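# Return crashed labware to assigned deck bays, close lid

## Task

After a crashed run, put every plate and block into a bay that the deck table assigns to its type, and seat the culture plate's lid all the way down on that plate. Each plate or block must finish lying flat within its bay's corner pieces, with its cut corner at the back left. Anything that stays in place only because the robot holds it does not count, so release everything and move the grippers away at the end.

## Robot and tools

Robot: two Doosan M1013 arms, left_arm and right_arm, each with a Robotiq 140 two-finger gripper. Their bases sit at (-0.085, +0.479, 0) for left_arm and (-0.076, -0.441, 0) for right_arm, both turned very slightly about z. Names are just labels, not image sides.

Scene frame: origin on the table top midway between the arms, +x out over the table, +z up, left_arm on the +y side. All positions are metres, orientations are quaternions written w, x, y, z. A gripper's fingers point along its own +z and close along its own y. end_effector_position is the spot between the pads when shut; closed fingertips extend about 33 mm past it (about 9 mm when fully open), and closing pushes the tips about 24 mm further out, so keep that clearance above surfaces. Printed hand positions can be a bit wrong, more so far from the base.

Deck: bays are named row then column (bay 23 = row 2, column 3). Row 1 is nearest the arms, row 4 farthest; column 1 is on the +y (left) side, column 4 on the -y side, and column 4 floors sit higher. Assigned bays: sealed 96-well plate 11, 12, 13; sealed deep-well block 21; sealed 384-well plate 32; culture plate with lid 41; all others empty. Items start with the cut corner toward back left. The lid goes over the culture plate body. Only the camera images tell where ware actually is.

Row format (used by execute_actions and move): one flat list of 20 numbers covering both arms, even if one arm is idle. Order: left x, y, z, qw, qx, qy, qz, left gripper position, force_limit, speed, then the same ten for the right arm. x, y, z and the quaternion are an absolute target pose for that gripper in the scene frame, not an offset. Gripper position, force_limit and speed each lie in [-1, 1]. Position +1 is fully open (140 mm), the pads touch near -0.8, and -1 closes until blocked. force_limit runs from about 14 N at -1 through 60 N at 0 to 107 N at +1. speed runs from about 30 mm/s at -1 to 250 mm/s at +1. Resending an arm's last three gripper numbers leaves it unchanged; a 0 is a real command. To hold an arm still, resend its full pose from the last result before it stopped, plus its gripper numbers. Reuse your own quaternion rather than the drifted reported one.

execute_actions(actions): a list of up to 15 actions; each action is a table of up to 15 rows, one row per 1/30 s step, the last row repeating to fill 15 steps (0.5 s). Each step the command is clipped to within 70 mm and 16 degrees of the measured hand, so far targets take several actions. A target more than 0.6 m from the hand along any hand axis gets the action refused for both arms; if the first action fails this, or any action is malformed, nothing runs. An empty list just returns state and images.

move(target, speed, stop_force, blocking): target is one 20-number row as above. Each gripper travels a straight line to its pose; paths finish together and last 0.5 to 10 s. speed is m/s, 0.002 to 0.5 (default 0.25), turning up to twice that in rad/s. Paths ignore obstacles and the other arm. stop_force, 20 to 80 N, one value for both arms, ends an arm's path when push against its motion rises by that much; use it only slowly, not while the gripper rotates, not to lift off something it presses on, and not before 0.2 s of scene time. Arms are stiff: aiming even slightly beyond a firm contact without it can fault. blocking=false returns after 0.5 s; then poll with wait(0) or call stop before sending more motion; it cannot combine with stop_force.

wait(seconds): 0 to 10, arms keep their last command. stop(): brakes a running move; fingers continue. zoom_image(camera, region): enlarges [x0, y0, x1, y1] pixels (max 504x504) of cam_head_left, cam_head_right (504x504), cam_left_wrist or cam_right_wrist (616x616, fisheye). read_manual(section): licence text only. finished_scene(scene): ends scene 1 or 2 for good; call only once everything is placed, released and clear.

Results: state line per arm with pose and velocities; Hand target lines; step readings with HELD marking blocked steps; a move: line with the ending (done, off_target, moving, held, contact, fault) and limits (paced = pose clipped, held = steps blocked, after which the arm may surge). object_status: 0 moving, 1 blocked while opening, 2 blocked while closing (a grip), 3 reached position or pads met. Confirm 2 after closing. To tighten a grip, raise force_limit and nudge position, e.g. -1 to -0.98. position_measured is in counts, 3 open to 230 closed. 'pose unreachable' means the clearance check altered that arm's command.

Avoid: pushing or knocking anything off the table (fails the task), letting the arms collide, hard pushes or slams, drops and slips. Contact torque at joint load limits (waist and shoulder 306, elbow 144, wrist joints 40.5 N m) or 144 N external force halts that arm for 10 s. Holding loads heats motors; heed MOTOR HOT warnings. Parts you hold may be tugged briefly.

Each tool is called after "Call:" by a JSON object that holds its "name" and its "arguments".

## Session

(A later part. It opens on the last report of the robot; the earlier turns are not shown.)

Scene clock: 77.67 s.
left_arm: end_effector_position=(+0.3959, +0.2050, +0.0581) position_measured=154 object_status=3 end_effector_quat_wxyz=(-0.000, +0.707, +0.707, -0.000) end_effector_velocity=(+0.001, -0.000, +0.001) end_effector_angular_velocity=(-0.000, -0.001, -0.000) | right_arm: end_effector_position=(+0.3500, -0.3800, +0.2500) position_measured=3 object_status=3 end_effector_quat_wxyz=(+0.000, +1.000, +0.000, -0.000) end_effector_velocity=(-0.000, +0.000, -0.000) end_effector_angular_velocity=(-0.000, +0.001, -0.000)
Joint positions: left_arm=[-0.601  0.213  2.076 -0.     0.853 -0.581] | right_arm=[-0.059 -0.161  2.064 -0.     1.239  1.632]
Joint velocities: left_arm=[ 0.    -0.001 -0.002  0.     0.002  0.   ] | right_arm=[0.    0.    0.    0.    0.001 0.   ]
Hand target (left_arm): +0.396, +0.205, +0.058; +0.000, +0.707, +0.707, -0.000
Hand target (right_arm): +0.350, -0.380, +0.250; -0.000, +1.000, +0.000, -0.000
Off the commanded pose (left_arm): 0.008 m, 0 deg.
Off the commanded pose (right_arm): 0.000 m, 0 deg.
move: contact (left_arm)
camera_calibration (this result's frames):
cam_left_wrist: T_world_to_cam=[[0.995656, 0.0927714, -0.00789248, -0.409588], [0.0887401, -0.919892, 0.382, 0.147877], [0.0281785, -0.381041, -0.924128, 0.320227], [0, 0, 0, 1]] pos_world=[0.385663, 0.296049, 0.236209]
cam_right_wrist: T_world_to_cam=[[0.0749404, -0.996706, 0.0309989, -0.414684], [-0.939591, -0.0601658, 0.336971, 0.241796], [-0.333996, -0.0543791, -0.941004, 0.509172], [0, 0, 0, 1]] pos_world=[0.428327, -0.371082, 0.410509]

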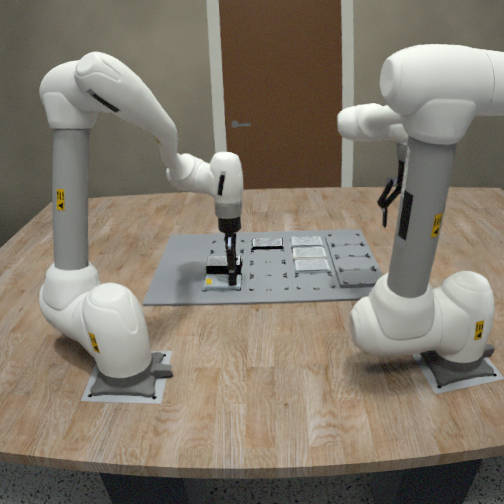

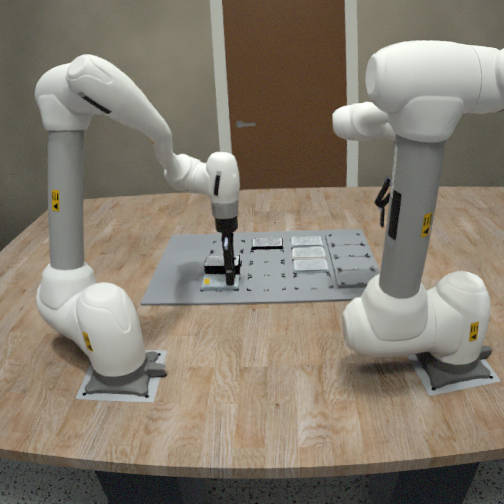

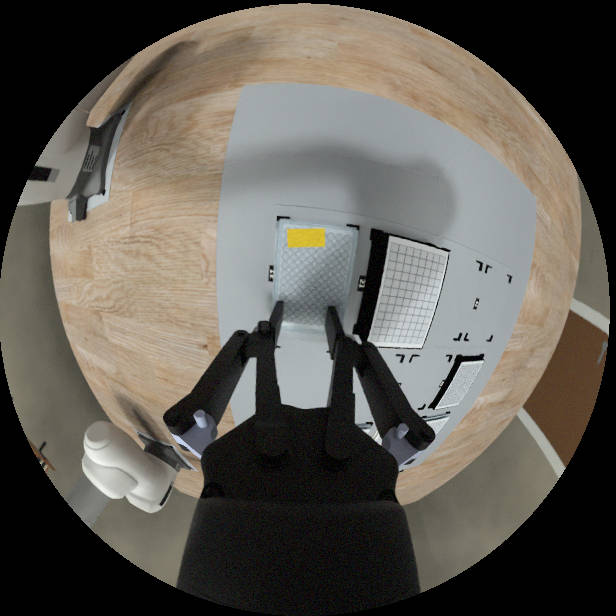

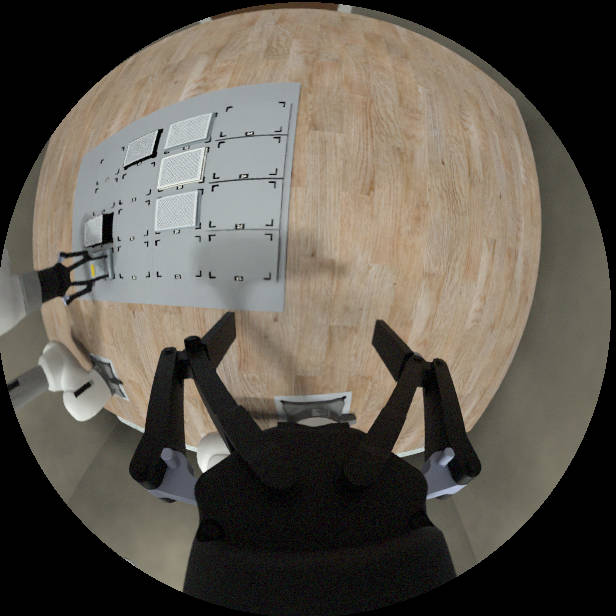

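Call:
{"name": "move", "arguments": {"target": [0.398,0.16,0.066,0,0.7071,0.7071,0,-0.2,-0.5,0.5,0.35,-0.38,0.25,0,1,0,0,1,0,0.5], "speed": 0.04}}

Call:
{"name": "move", "arguments": {"target": [0.398,0.16,0.052,0,0.7071,0.7071,0,-0.2,-0.5,0.5,0.35,-0.38,0.25,0,1,0,0,1,0,0.5], "speed": 0.02}}

Call:
{"name": "move", "arguments": {"target": [0.398,0.18,0.052,0,0.7071,0.7071,0,-0.2,-0.5,0.5,0.35,-0.38,0.25,0,1,0,0,1,0,0.5], "speed": 0.003, "stop_force": 20}}

Call:
{"name": "move", "arguments": {"target": [0.398,0.163,0.068,0,0.7071,0.7071,0,-0.2,-0.5,0.5,0.35,-0.38,0.25,0,1,0,0,1,0,0.5], "speed": 0.03}}

Call:
{"name": "move", "arguments": {"target": [0.396,0.29,0.066,0,0.7071,0.7071,0,-0.2,-0.5,0.5,0.35,-0.38,0.25,0,1,0,0,1,0,0.5], "speed": 0.08}}

Call:
{"name": "move", "arguments": {"target": [0.396,0.29,0.05,0,0.7071,0.7071,0,-0.2,-0.5,0.5,0.35,-0.38,0.25,0,1,0,0,1,0,0.5], "speed": 0.005, "stop_force": 20}}

Scene clock: 79.60 s.
left_arm: end_effector_position=(+0.3979, +0.1600, +0.0660) position_measured=154 object_status=3 end_effector_quat_wxyz=(-0.000, +0.707, +0.707, -0.000) end_effector_velocity=(-0.000, +0.000, -0.000) end_effector_angular_velocity=(+0.000, +0.001, +0.001) | right_arm: end_effector_position=(+0.3500, -0.3800, +0.2500) position_measured=3 object_status=3 end_effector_quat_wxyz=(-0.000, +1.000, +0.000, -0.000) end_effector_velocity=(+0.001, +0.000, -0.000) end_effector_angular_velocity=(-0.001, -0.002, +0.001)
Joint positions: left_arm=[-0.665  0.239  2.023 -0.     0.88  -0.644] | right_arm=[-0.059 -0.161  2.064  0.     1.239  1.632]
Joint velocities: left_arm=[ 0.     0.    -0.    -0.001  0.    -0.001] | right_arm=[ 0.001  0.    -0.    -0.001 -0.002  0.   ]
Hand target (left_arm): +0.398, +0.160, +0.066; -0.000, +0.707, +0.707, -0.000
Hand target (right_arm): +0.350, -0.380, +0.250; -0.000, +1.000, +0.000, -0.000
Off the commanded pose (left_arm): 0.000 m, 0 deg.
Off the commanded pose (right_arm): 0.000 m, 0 deg.
move: done
camera_calibration (this result's frames):
cam_left_wrist: T_world_to_cam=[[0.995673, 0.0925977, -0.00786701, -0.407321], [0.0885693, -0.919901, 0.382017, 0.103378], [0.028137, -0.38106, -0.924122, 0.310264], [0, 0, 0, 1]] pos_world=[0.387672, 0.251044, 0.244025]
cam_right_wrist: T_world_to_cam=[[0.0749402, -0.996706, 0.0309988, -0.414684], [-0.939591, -0.0601656, 0.336971, 0.241796], [-0.333996, -0.0543788, -0.941005, 0.509172], [0, 0, 0, 1]] pos_world=[0.428327, -0.371082, 0.410509]

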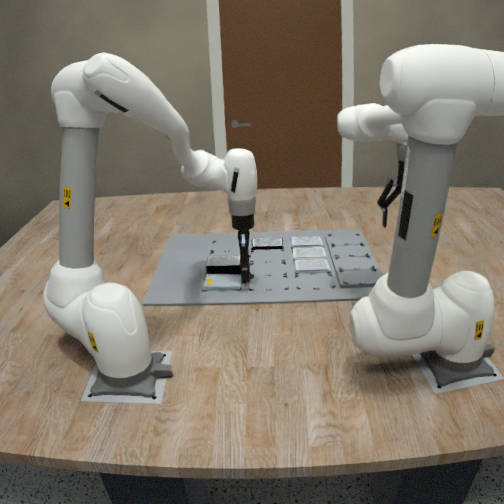

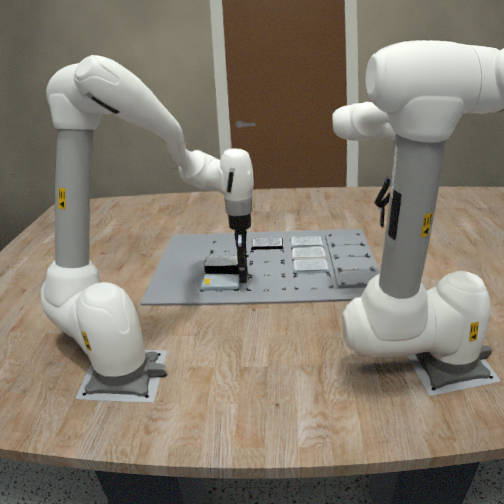

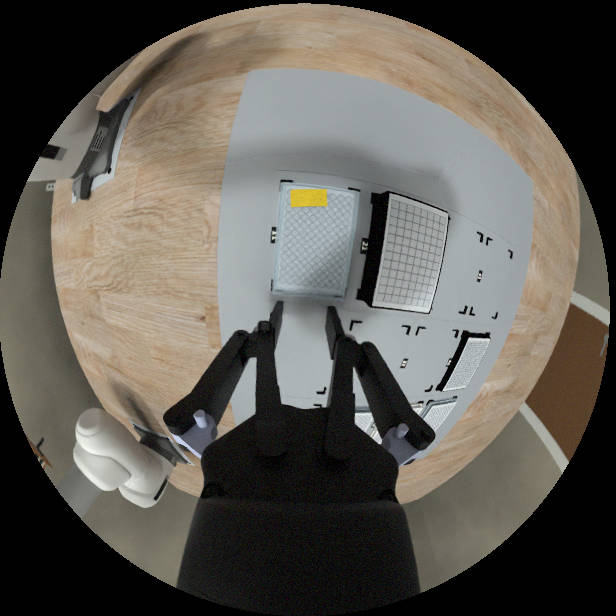

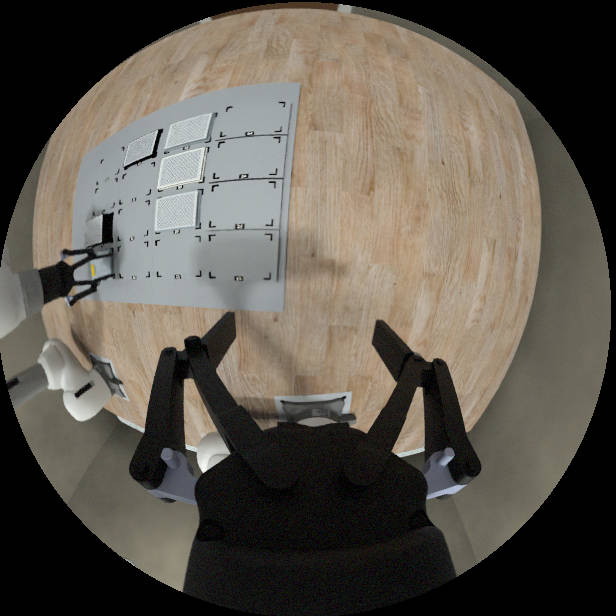

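Scene clock: 80.53 s.
left_arm: end_effector_position=(+0.3980, +0.1600, +0.0520) position_measured=154 object_status=3 end_effector_quat_wxyz=(-0.000, +0.707, +0.707, +0.000) end_effector_velocity=(+0.001, -0.001, +0.001) end_effector_angular_velocity=(-0.002, -0.001, +0.002) | right_arm: end_effector_position=(+0.3500, -0.3800, +0.2500) position_measured=3 object_status=3 end_effector_quat_wxyz=(-0.000, +1.000, +0.000, -0.000) end_effector_velocity=(+0.000, -0.000, +0.000) end_effector_angular_velocity=(-0.000, -0.000, -0.001)
Joint positions: left_arm=[-0.664  0.255  2.034  0.     0.852 -0.644] | right_arm=[-0.059 -0.161  2.064  0.     1.239  1.632]
Joint velocities: left_arm=[-0.    -0.    -0.001 -0.001 -0.001 -0.001] | right_arm=[-0.001 -0.    -0.    -0.    -0.    -0.   ]
Hand target (left_arm): +0.398, +0.160, +0.052; -0.000, +0.707, +0.707, +0.000
Hand target (right_arm): +0.350, -0.380, +0.250; -0.000, +1.000, +0.000, -0.000
Off the commanded pose (left_arm): 0.000 m, 0 deg.
Off the commanded pose (right_arm): 0.000 m, 0 deg.
move: done
camera_calibration (this result's frames):
cam_left_wrist: T_world_to_cam=[[0.995669, 0.0926414, -0.00780256, -0.40752], [0.0885862, -0.919914, 0.381983, 0.108753], [0.0282098, -0.38102, -0.924136, 0.297318], [0, 0, 0, 1]] pos_world=[0.387734, 0.251081, 0.230041]
cam_right_wrist: T_world_to_cam=[[0.0749403, -0.996706, 0.0309987, -0.414684], [-0.939591, -0.0601657, 0.336971, 0.241796], [-0.333996, -0.0543788, -0.941005, 0.509172], [0, 0, 0, 1]] pos_world=[0.428327, -0.371082, 0.410509]

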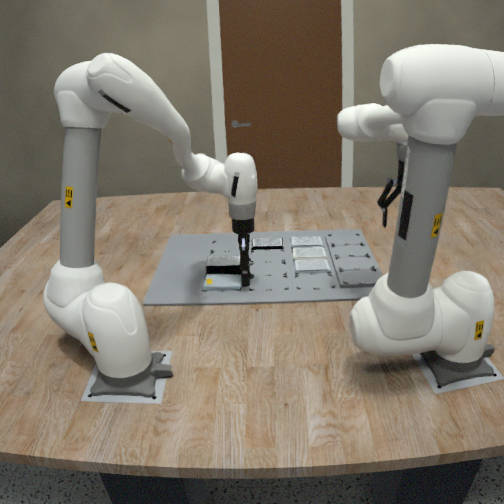

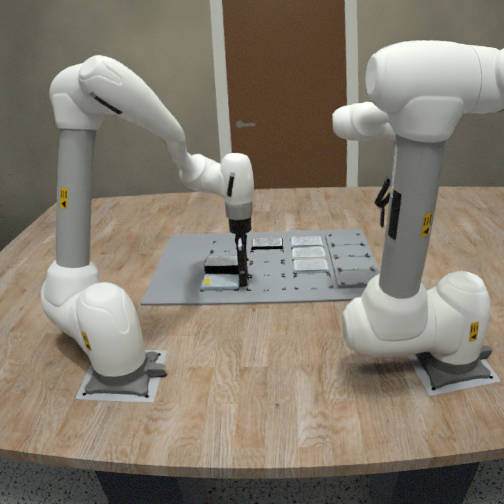

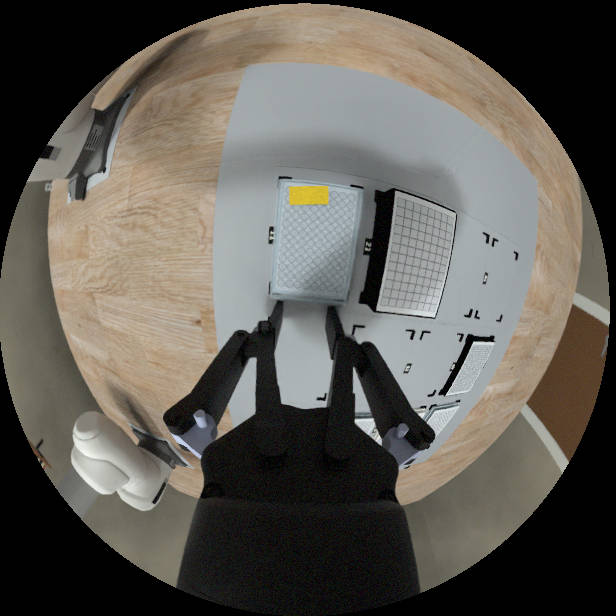

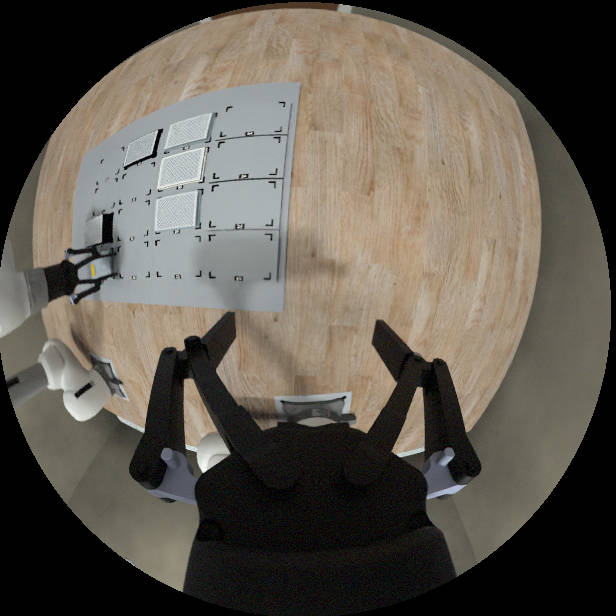

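Scene clock: 84.17 s.
left_arm: end_effector_position=(+0.3980, +0.1699, +0.0521) position_measured=154 object_status=3 end_effector_quat_wxyz=(+0.000, +0.707, +0.707, +0.000) end_effector_velocity=(+0.001, -0.001, +0.001) end_effector_angular_velocity=(-0.001, -0.002, -0.001) | right_arm: end_effector_position=(+0.3500, -0.3800, +0.2500) position_measured=3 object_status=3 end_effector_quat_wxyz=(-0.000, +1.000, +0.000, -0.000) end_effector_velocity=(+0.000, -0.000, +0.000) end_effector_angular_velocity=(+0.001, -0.001, -0.001)
Joint positions: left_arm=[-0.65   0.248  2.044  0.     0.85  -0.63 ] | right_arm=[-0.059 -0.161  2.064  0.     1.239  1.632]
Joint velocities: left_arm=[-0.001 -0.001 -0.002  0.001  0.    -0.   ] | right_arm=[-0.    -0.    -0.     0.001 -0.001  0.   ]
Hand target (left_arm): +0.398, +0.170, +0.052; +0.000, +0.707, +0.707, +0.000
Hand target (right_arm): +0.350, -0.380, +0.250; -0.000, +1.000, +0.000, -0.000
Off the commanded pose (left_arm): 0.010 m, 0 deg.
Off the commanded pose (right_arm): 0.000 m, 0 deg.
move: contact (left_arm)
camera_calibration (this result's frames):
cam_left_wrist: T_world_to_cam=[[0.995702, 0.0923049, -0.00755236, -0.408484], [0.0881732, -0.919861, 0.382206, 0.117999], [0.0283323, -0.381229, -0.924046, 0.301195], [0, 0, 0, 1]] pos_world=[0.387791, 0.261072, 0.230133]
cam_right_wrist: T_world_to_cam=[[0.0749401, -0.996706, 0.0309988, -0.414684], [-0.939591, -0.0601655, 0.336971, 0.241796], [-0.333996, -0.0543789, -0.941005, 0.509172], [0, 0, 0, 1]] pos_world=[0.428327, -0.371082, 0.410509]

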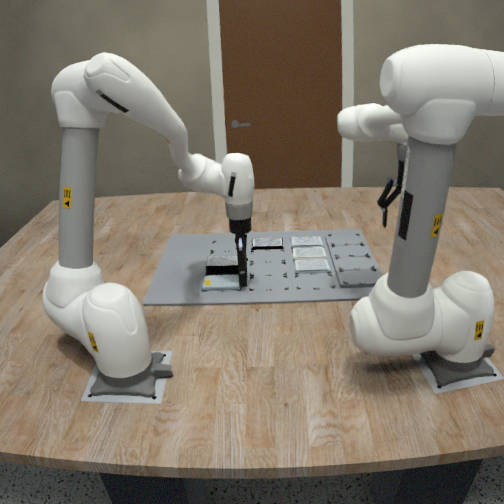

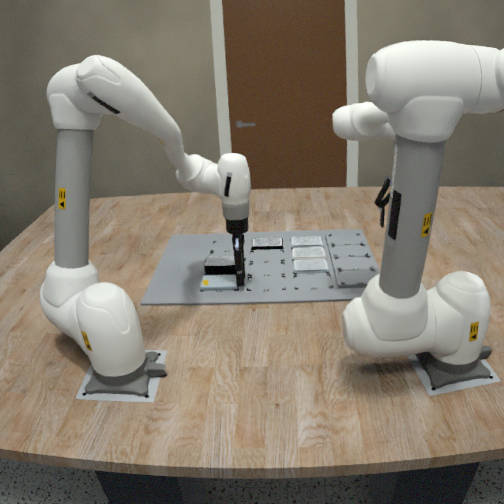

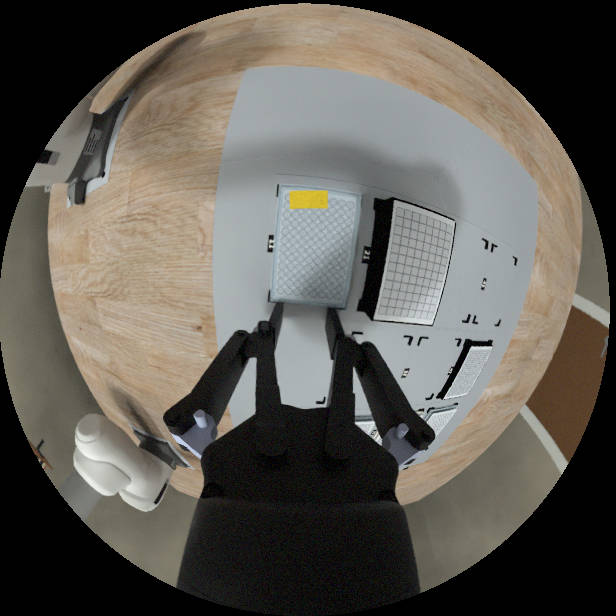

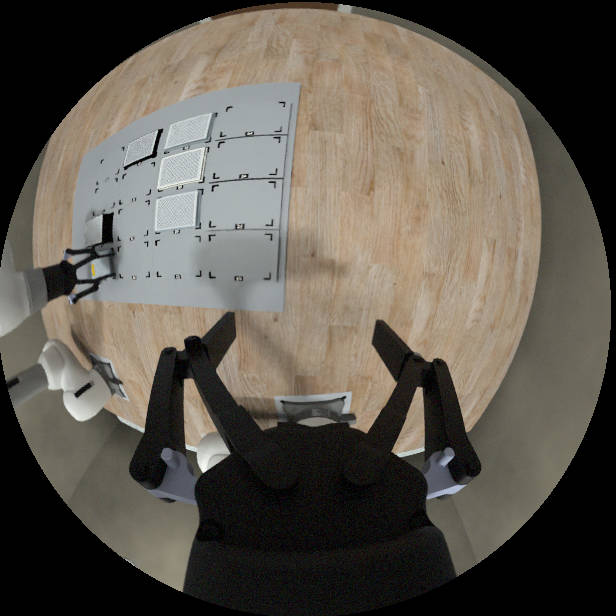

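Scene clock: 84.97 s.
left_arm: end_effector_position=(+0.3980, +0.1630, +0.0680) position_measured=154 object_status=3 end_effector_quat_wxyz=(+0.000, +0.707, +0.707, +0.000) end_effector_velocity=(+0.000, +0.000, -0.001) end_effector_angular_velocity=(+0.001, +0.000, +0.001) | right_arm: end_effector_position=(+0.3500, -0.3800, +0.2500) position_measured=3 object_status=3 end_effector_quat_wxyz=(-0.000, +1.000, +0.000, -0.000) end_effector_velocity=(-0.000, +0.000, -0.000) end_effector_angular_velocity=(+0.000, +0.001, -0.000)
Joint positions: left_arm=[-0.66   0.234  2.025  0.     0.883 -0.64 ] | right_arm=[-0.059 -0.161  2.064  0.     1.239  1.632]
Joint velocities: left_arm=[ 0.     0.001 -0.     0.001 -0.    -0.001] | right_arm=[ 0.001  0.    -0.     0.     0.001  0.   ]
Hand target (left_arm): +0.398, +0.163, +0.068; -0.000, +0.707, +0.707, -0.000
Hand target (right_arm): +0.350, -0.380, +0.250; -0.000, +1.000, +0.000, -0.000
Off the commanded pose (left_arm): 0.000 m, 0 deg.
Off the commanded pose (right_arm): 0.000 m, 0 deg.
move: done
camera_calibration (this result's frames):
cam_left_wrist: T_world_to_cam=[[0.995676, 0.0925628, -0.00778776, -0.407688], [0.088507, -0.919909, 0.382014, 0.105416], [0.0281962, -0.381051, -0.924124, 0.313286], [0, 0, 0, 1]] pos_world=[0.387762, 0.254088, 0.246069]
cam_right_wrist: T_world_to_cam=[[0.0749403, -0.996706, 0.0309989, -0.414684], [-0.939591, -0.0601656, 0.336971, 0.241796], [-0.333996, -0.0543789, -0.941005, 0.509172], [0, 0, 0, 1]] pos_world=[0.428327, -0.371082, 0.410509]

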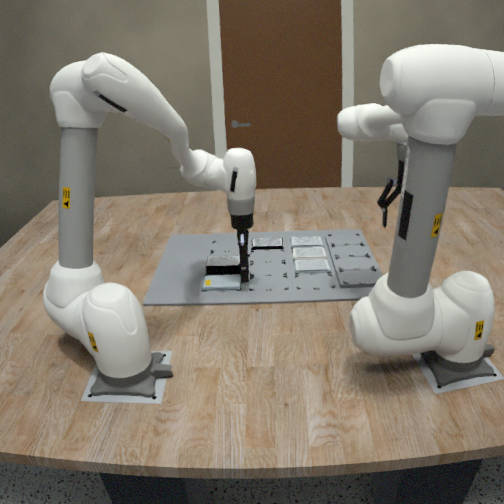

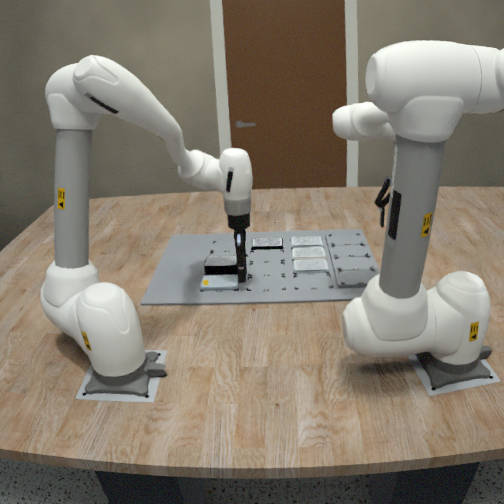

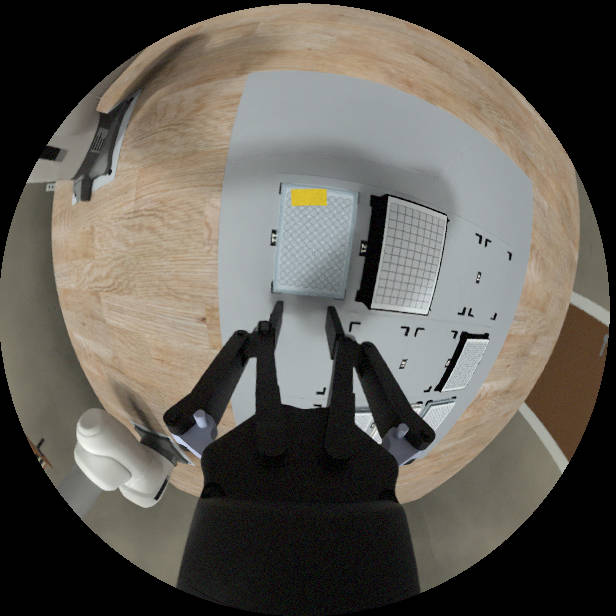

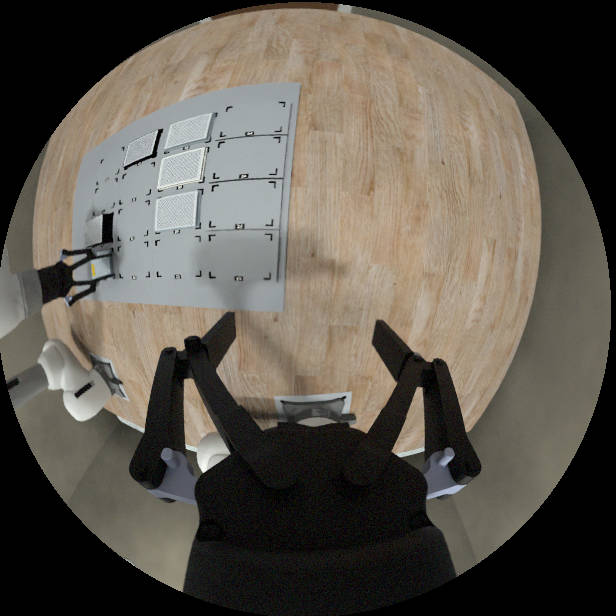

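Scene clock: 86.83 s.
left_arm: end_effector_position=(+0.3963, +0.2901, +0.0661) position_measured=154 object_status=3 end_effector_quat_wxyz=(+0.000, +0.707, +0.707, +0.000) end_effector_velocity=(+0.000, -0.000, +0.000) end_effector_angular_velocity=(-0.000, +0.000, -0.001) | right_arm: end_effector_position=(+0.3500, -0.3800, +0.2500) position_measured=3 object_status=3 end_effector_quat_wxyz=(-0.000, +1.000, +0.000, -0.000) end_effector_velocity=(+0.000, +0.000, +0.000) end_effector_angular_velocity=(+0.000, -0.000, +0.002)
Joint positions: left_arm=[-0.462  0.151  2.135  0.     0.855 -0.441] | right_arm=[-0.059 -0.161  2.064  0.     1.239  1.632]
Joint velocities: left_arm=[-0.     0.    -0.001 -0.     0.001  0.001] | right_arm=[ 0.    -0.    -0.     0.    -0.    -0.001]
Hand target (left_arm): +0.396, +0.290, +0.066; +0.000, +0.707, +0.707, +0.000
Hand target (right_arm): +0.350, -0.380, +0.250; -0.000, +1.000, +0.000, -0.000
Off the commanded pose (left_arm): 0.000 m, 0 deg.
Off the commanded pose (right_arm): 0.000 m, 0 deg.
move: done
camera_calibration (this result's frames):
cam_left_wrist: T_world_to_cam=[[0.995683, 0.0925046, -0.00758493, -0.417766], [0.0883758, -0.919919, 0.38202, 0.223297], [0.0283611, -0.381041, -0.924123, 0.35995], [0, 0, 0, 1]] pos_world=[0.38602, 0.381216, 0.244166]
cam_right_wrist: T_world_to_cam=[[0.0749403, -0.996706, 0.0309987, -0.414684], [-0.939591, -0.0601657, 0.336971, 0.241796], [-0.333996, -0.0543789, -0.941004, 0.509172], [0, 0, 0, 1]] pos_world=[0.428327, -0.371082, 0.410509]

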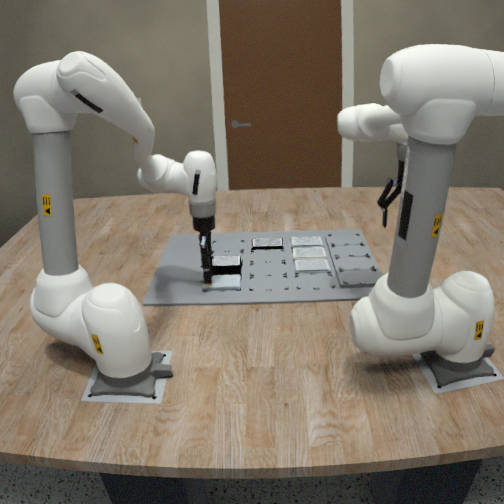

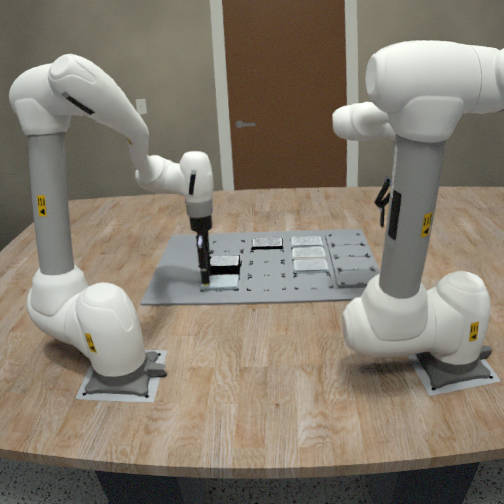

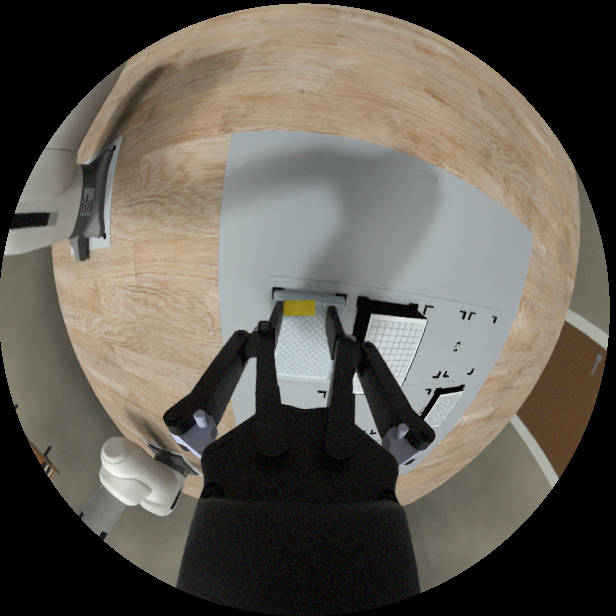

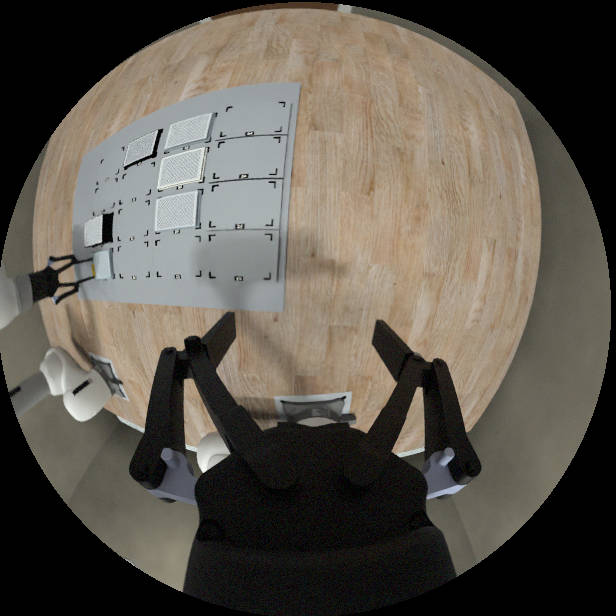

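Scene clock: 88.93 s.
left_arm: end_effector_position=(+0.3961, +0.2901, +0.0572) position_measured=154 object_status=3 end_effector_quat_wxyz=(+0.000, +0.707, +0.707, +0.000) end_effector_velocity=(+0.000, +0.000, +0.000) end_effector_angular_velocity=(+0.001, -0.000, -0.002) | right_arm: end_effector_position=(+0.3500, -0.3800, +0.2500) position_measured=3 object_status=3 end_effector_quat_wxyz=(-0.000, +1.000, +0.000, -0.000) end_effector_velocity=(-0.000, +0.000, -0.000) end_effector_angular_velocity=(+0.000, +0.000, +0.000)
Joint positions: left_arm=[-0.462  0.163  2.143  0.     0.836 -0.441] | right_arm=[-0.059 -0.161  2.064  0.     1.239  1.632]
Joint velocities: left_arm=[-0.     0.    -0.001  0.002  0.001  0.   ] | right_arm=[-0. -0.  0.  0.  0. -0.]
Hand target (left_arm): +0.396, +0.290, +0.057; +0.000, +0.707, +0.707, +0.000
Hand target (right_arm): +0.350, -0.380, +0.250; -0.000, +1.000, +0.000, -0.000
Off the commanded pose (left_arm): 0.007 m, 0 deg.
Off the commanded pose (right_arm): 0.000 m, 0 deg.
move: contact (left_arm)
camera_calibration (this result's frames):
cam_left_wrist: T_world_to_cam=[[0.995676, 0.0925719, -0.00771991, -0.417671], [0.0884904, -0.919922, 0.381987, 0.22663], [0.0282595, -0.381018, -0.924136, 0.351706], [0, 0, 0, 1]] pos_world=[0.385872, 0.381152, 0.235231]
cam_right_wrist: T_world_to_cam=[[0.0749403, -0.996706, 0.0309988, -0.414684], [-0.939591, -0.0601657, 0.336971, 0.241796], [-0.333996, -0.0543789, -0.941005, 0.509172], [0, 0, 0, 1]] pos_world=[0.428327, -0.371082, 0.410509]

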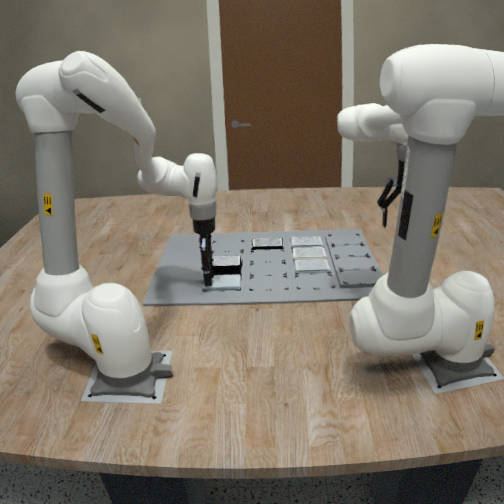

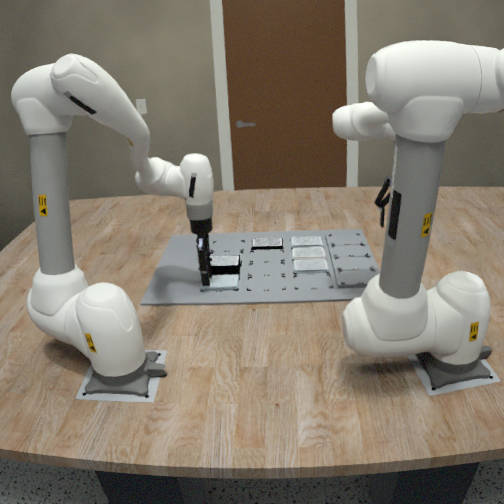

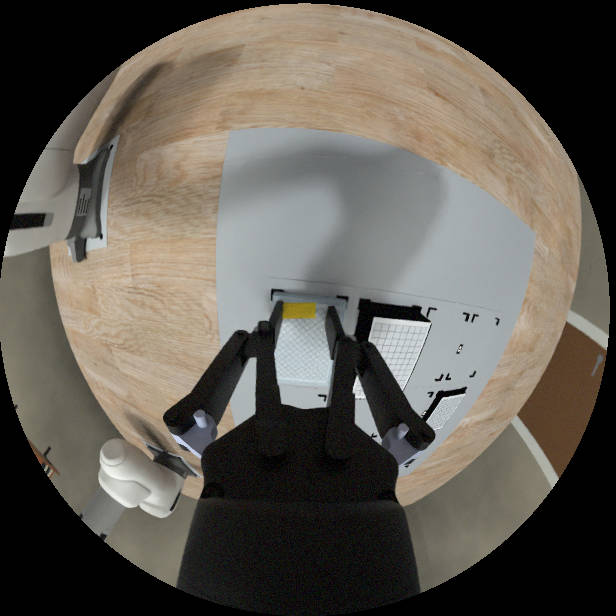

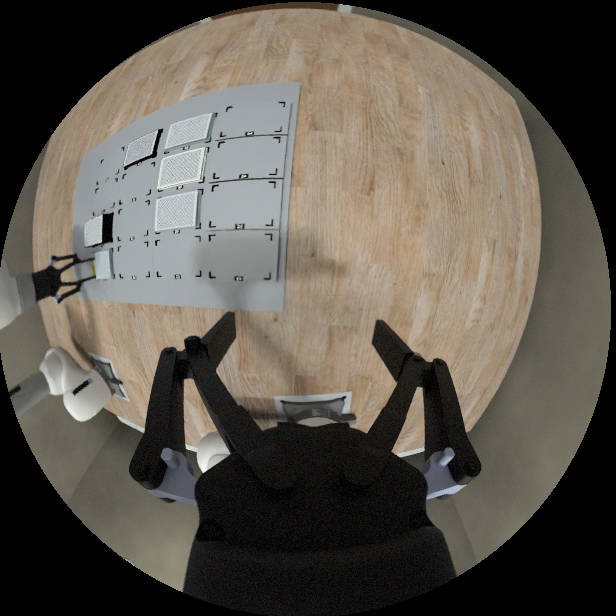

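Call:
{"name": "move", "arguments": {"target": [0.396,0.29,0.14,0,0.7071,0.7071,0,-0.2,0,0.5,0.35,-0.38,0.25,0,1,0,0,1,0,0.5], "speed": 0.1}}

Call:
{"name": "move", "arguments": {"target": [0.3,0.45,0.3,0,0.7071,0.7071,0,-0.2,0,0.5,0.35,-0.38,0.25,0,1,0,0,1,0,0.5]}}

Call:
{"name": "zoom_image", "arguments": {"camera": "cam_head_left", "region": [100,200,400,450]}}

Scene clock: 90.50 s.
left_arm: end_effector_position=(+0.3960, +0.2900, +0.1401) position_measured=154 object_status=3 end_effector_quat_wxyz=(+0.000, +0.707, +0.707, -0.000) end_effector_velocity=(+0.001, -0.001, +0.001) end_effector_angular_velocity=(-0.000, -0.003, +0.000) | right_arm: end_effector_position=(+0.3500, -0.3800, +0.2500) position_measured=3 object_status=3 end_effector_quat_wxyz=(-0.000, +1.000, +0.000, -0.000) end_effector_velocity=(-0.000, -0.000, -0.000) end_effector_angular_velocity=(-0.000, +0.001, +0.000)
Joint positions: left_arm=[-0.462  0.069  2.065 -0.     1.008 -0.441] | right_arm=[-0.059 -0.161  2.064  0.     1.239  1.632]
Joint velocities: left_arm=[-0.    -0.    -0.002  0.001 -0.    -0.001] | right_arm=[-0.    -0.     0.    -0.     0.001 -0.   ]
Hand target (left_arm): +0.396, +0.290, +0.140; +0.000, +0.707, +0.707, -0.000
Hand target (right_arm): +0.350, -0.380, +0.250; -0.000, +1.000, +0.000, -0.000
Off the commanded pose (left_arm): 0.000 m, 0 deg.
Off the commanded pose (right_arm): 0.000 m, 0 deg.
move: done
camera_calibration (this result's frames):
cam_left_wrist: T_world_to_cam=[[0.995681, 0.0925092, -0.00780972, -0.416892], [0.0884628, -0.919871, 0.382115, 0.194839], [0.0281653, -0.381156, -0.924082, 0.428348], [0, 0, 0, 1]] pos_world=[0.385791, 0.381061, 0.318122]
cam_right_wrist: T_world_to_cam=[[0.0749404, -0.996706, 0.0309987, -0.414684], [-0.939591, -0.0601658, 0.336971, 0.241796], [-0.333996, -0.0543789, -0.941005, 0.509172], [0, 0, 0, 1]] pos_world=[0.428327, -0.371082, 0.410509]

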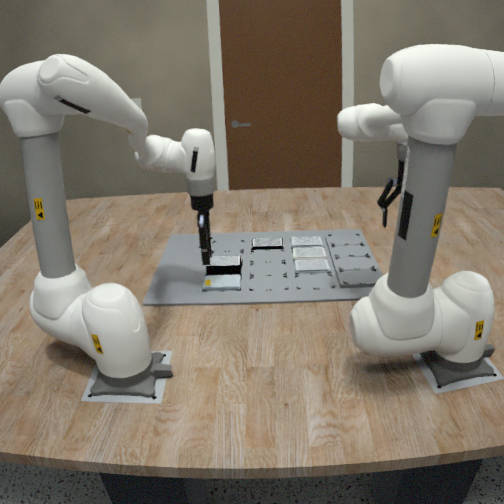

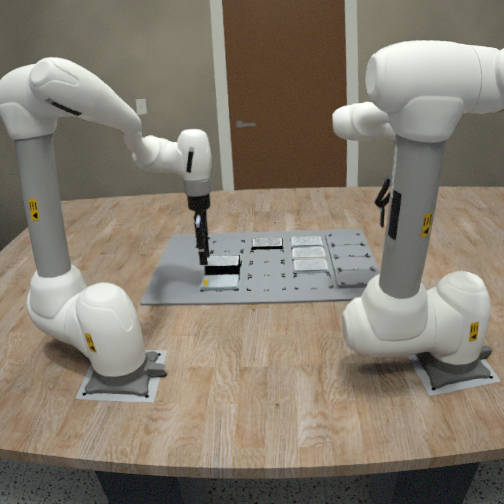

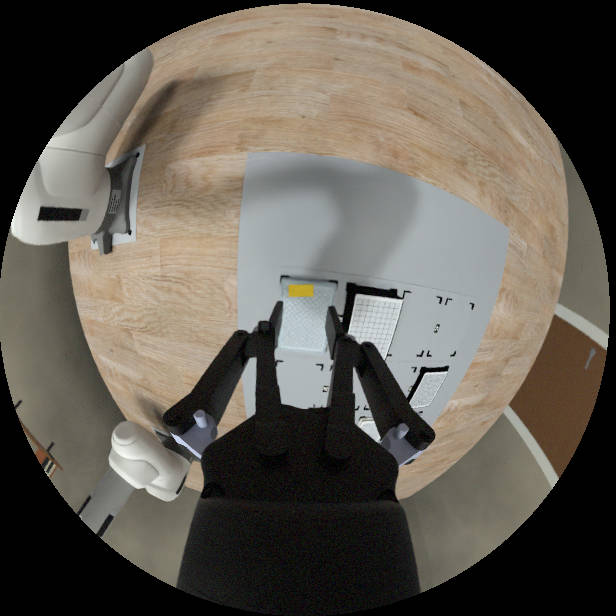

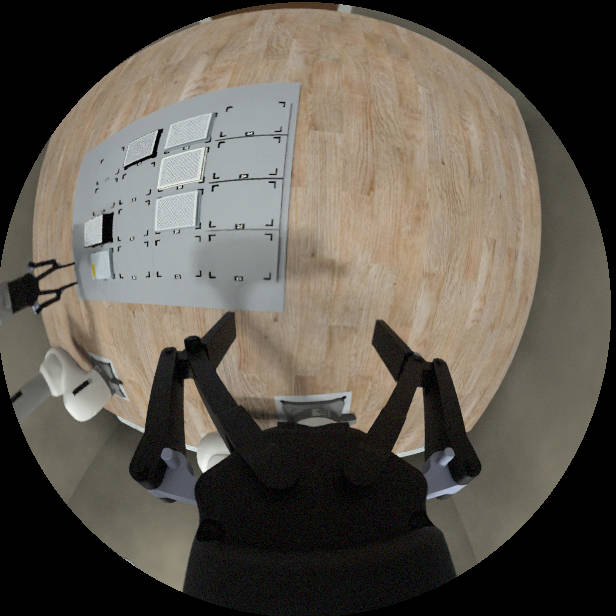

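Scene clock: 91.87 s.
left_arm: end_effector_position=(+0.3003, +0.4502, +0.3003) position_measured=154 object_status=3 end_effector_quat_wxyz=(+0.000, +0.707, +0.707, +0.000) end_effector_velocity=(-0.000, -0.000, +0.000) end_effector_angular_velocity=(-0.001, -0.000, +0.000) | right_arm: end_effector_position=(+0.3500, -0.3800, +0.2500) position_measured=3 object_status=3 end_effector_quat_wxyz=(-0.000, +1.000, +0.000, -0.000) end_effector_velocity=(+0.000, -0.000, +0.000) end_effector_angular_velocity=(+0.000, -0.000, -0.002)
Joint positions: left_arm=[-0.185 -0.264  2.048 -0.     1.358 -0.164] | right_arm=[-0.059 -0.161  2.064  0.     1.239  1.632]
Joint velocities: left_arm=[-0.    -0.     0.    -0.001 -0.    -0.   ] | right_arm=[-0.001 -0.    -0.     0.    -0.     0.001]
Hand target (left_arm): +0.300, +0.450, +0.300; +0.000, +0.707, +0.707, -0.000
Hand target (right_arm): +0.350, -0.380, +0.250; -0.000, +1.000, +0.000, -0.000
Off the commanded pose (left_arm): 0.001 m, 0 deg.
Off the commanded pose (right_arm): 0.000 m, 0 deg.
move: done
camera_calibration (this result's frames):
cam_left_wrist: T_world_to_cam=[[0.995704, 0.0922859, -0.00751579, -0.335202], [0.0881416, -0.919862, 0.38221, 0.289576], [0.0283591, -0.381231, -0.924045, 0.640173], [0, 0, 0, 1]] pos_world=[0.290083, 0.541358, 0.47835]
cam_right_wrist: T_world_to_cam=[[0.0749404, -0.996706, 0.0309988, -0.414684], [-0.939591, -0.0601658, 0.336971, 0.241796], [-0.333996, -0.054379, -0.941004, 0.509172], [0, 0, 0, 1]] pos_world=[0.428327, -0.371082, 0.410509]

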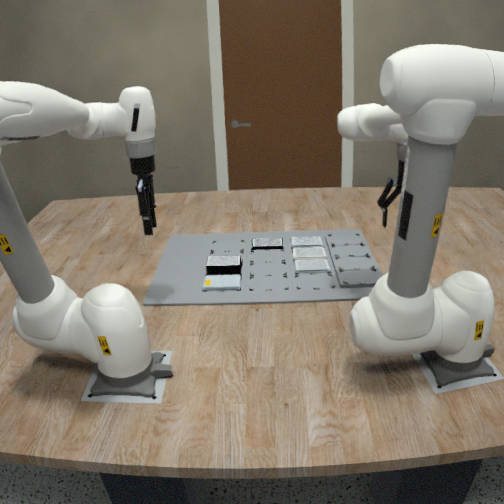

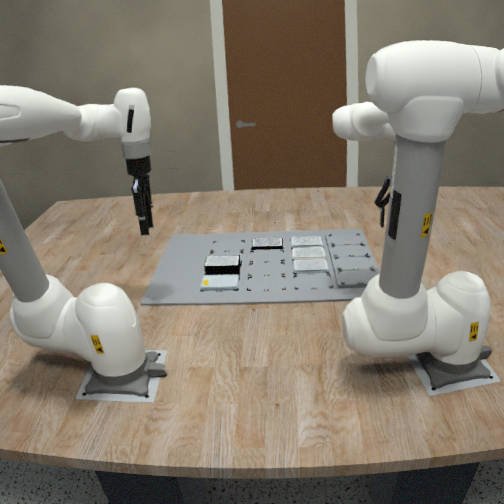

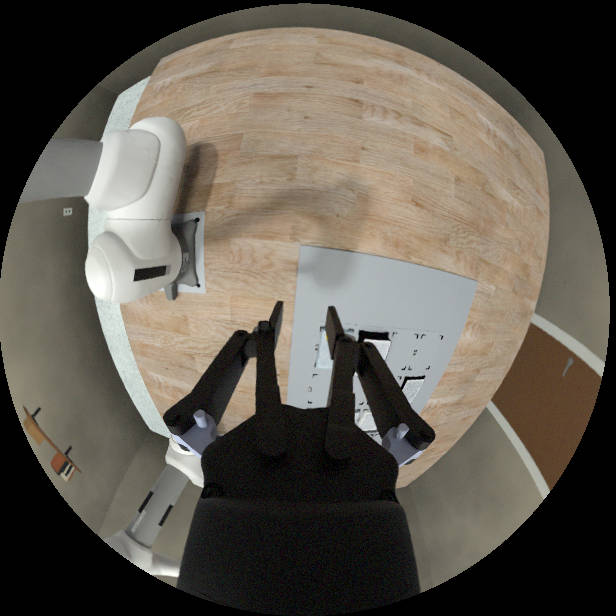

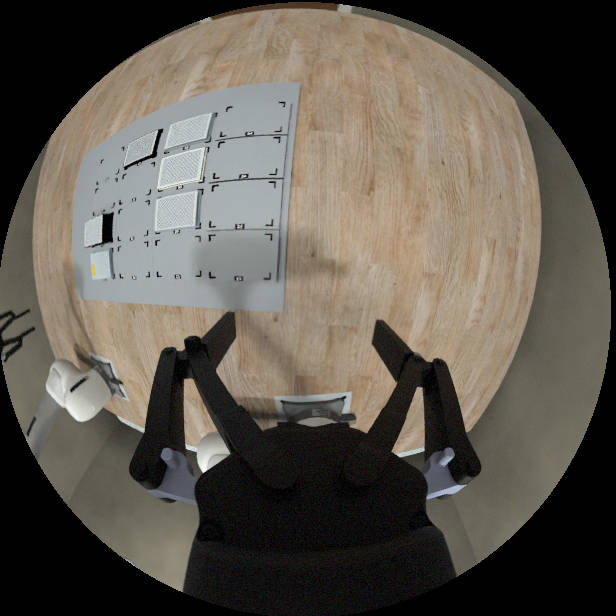

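Region (100, 200, 400, 450) of cam_head_left's 504x504 image, scaled by 1.680, with more detail than that image has.

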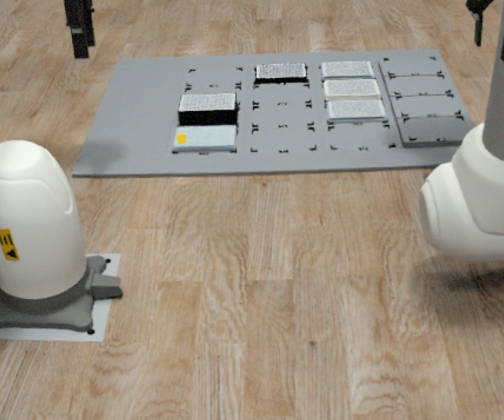

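Call:
{"name": "finished_scene", "arguments": {"scene": 2}}

The scene is finished: the task was done.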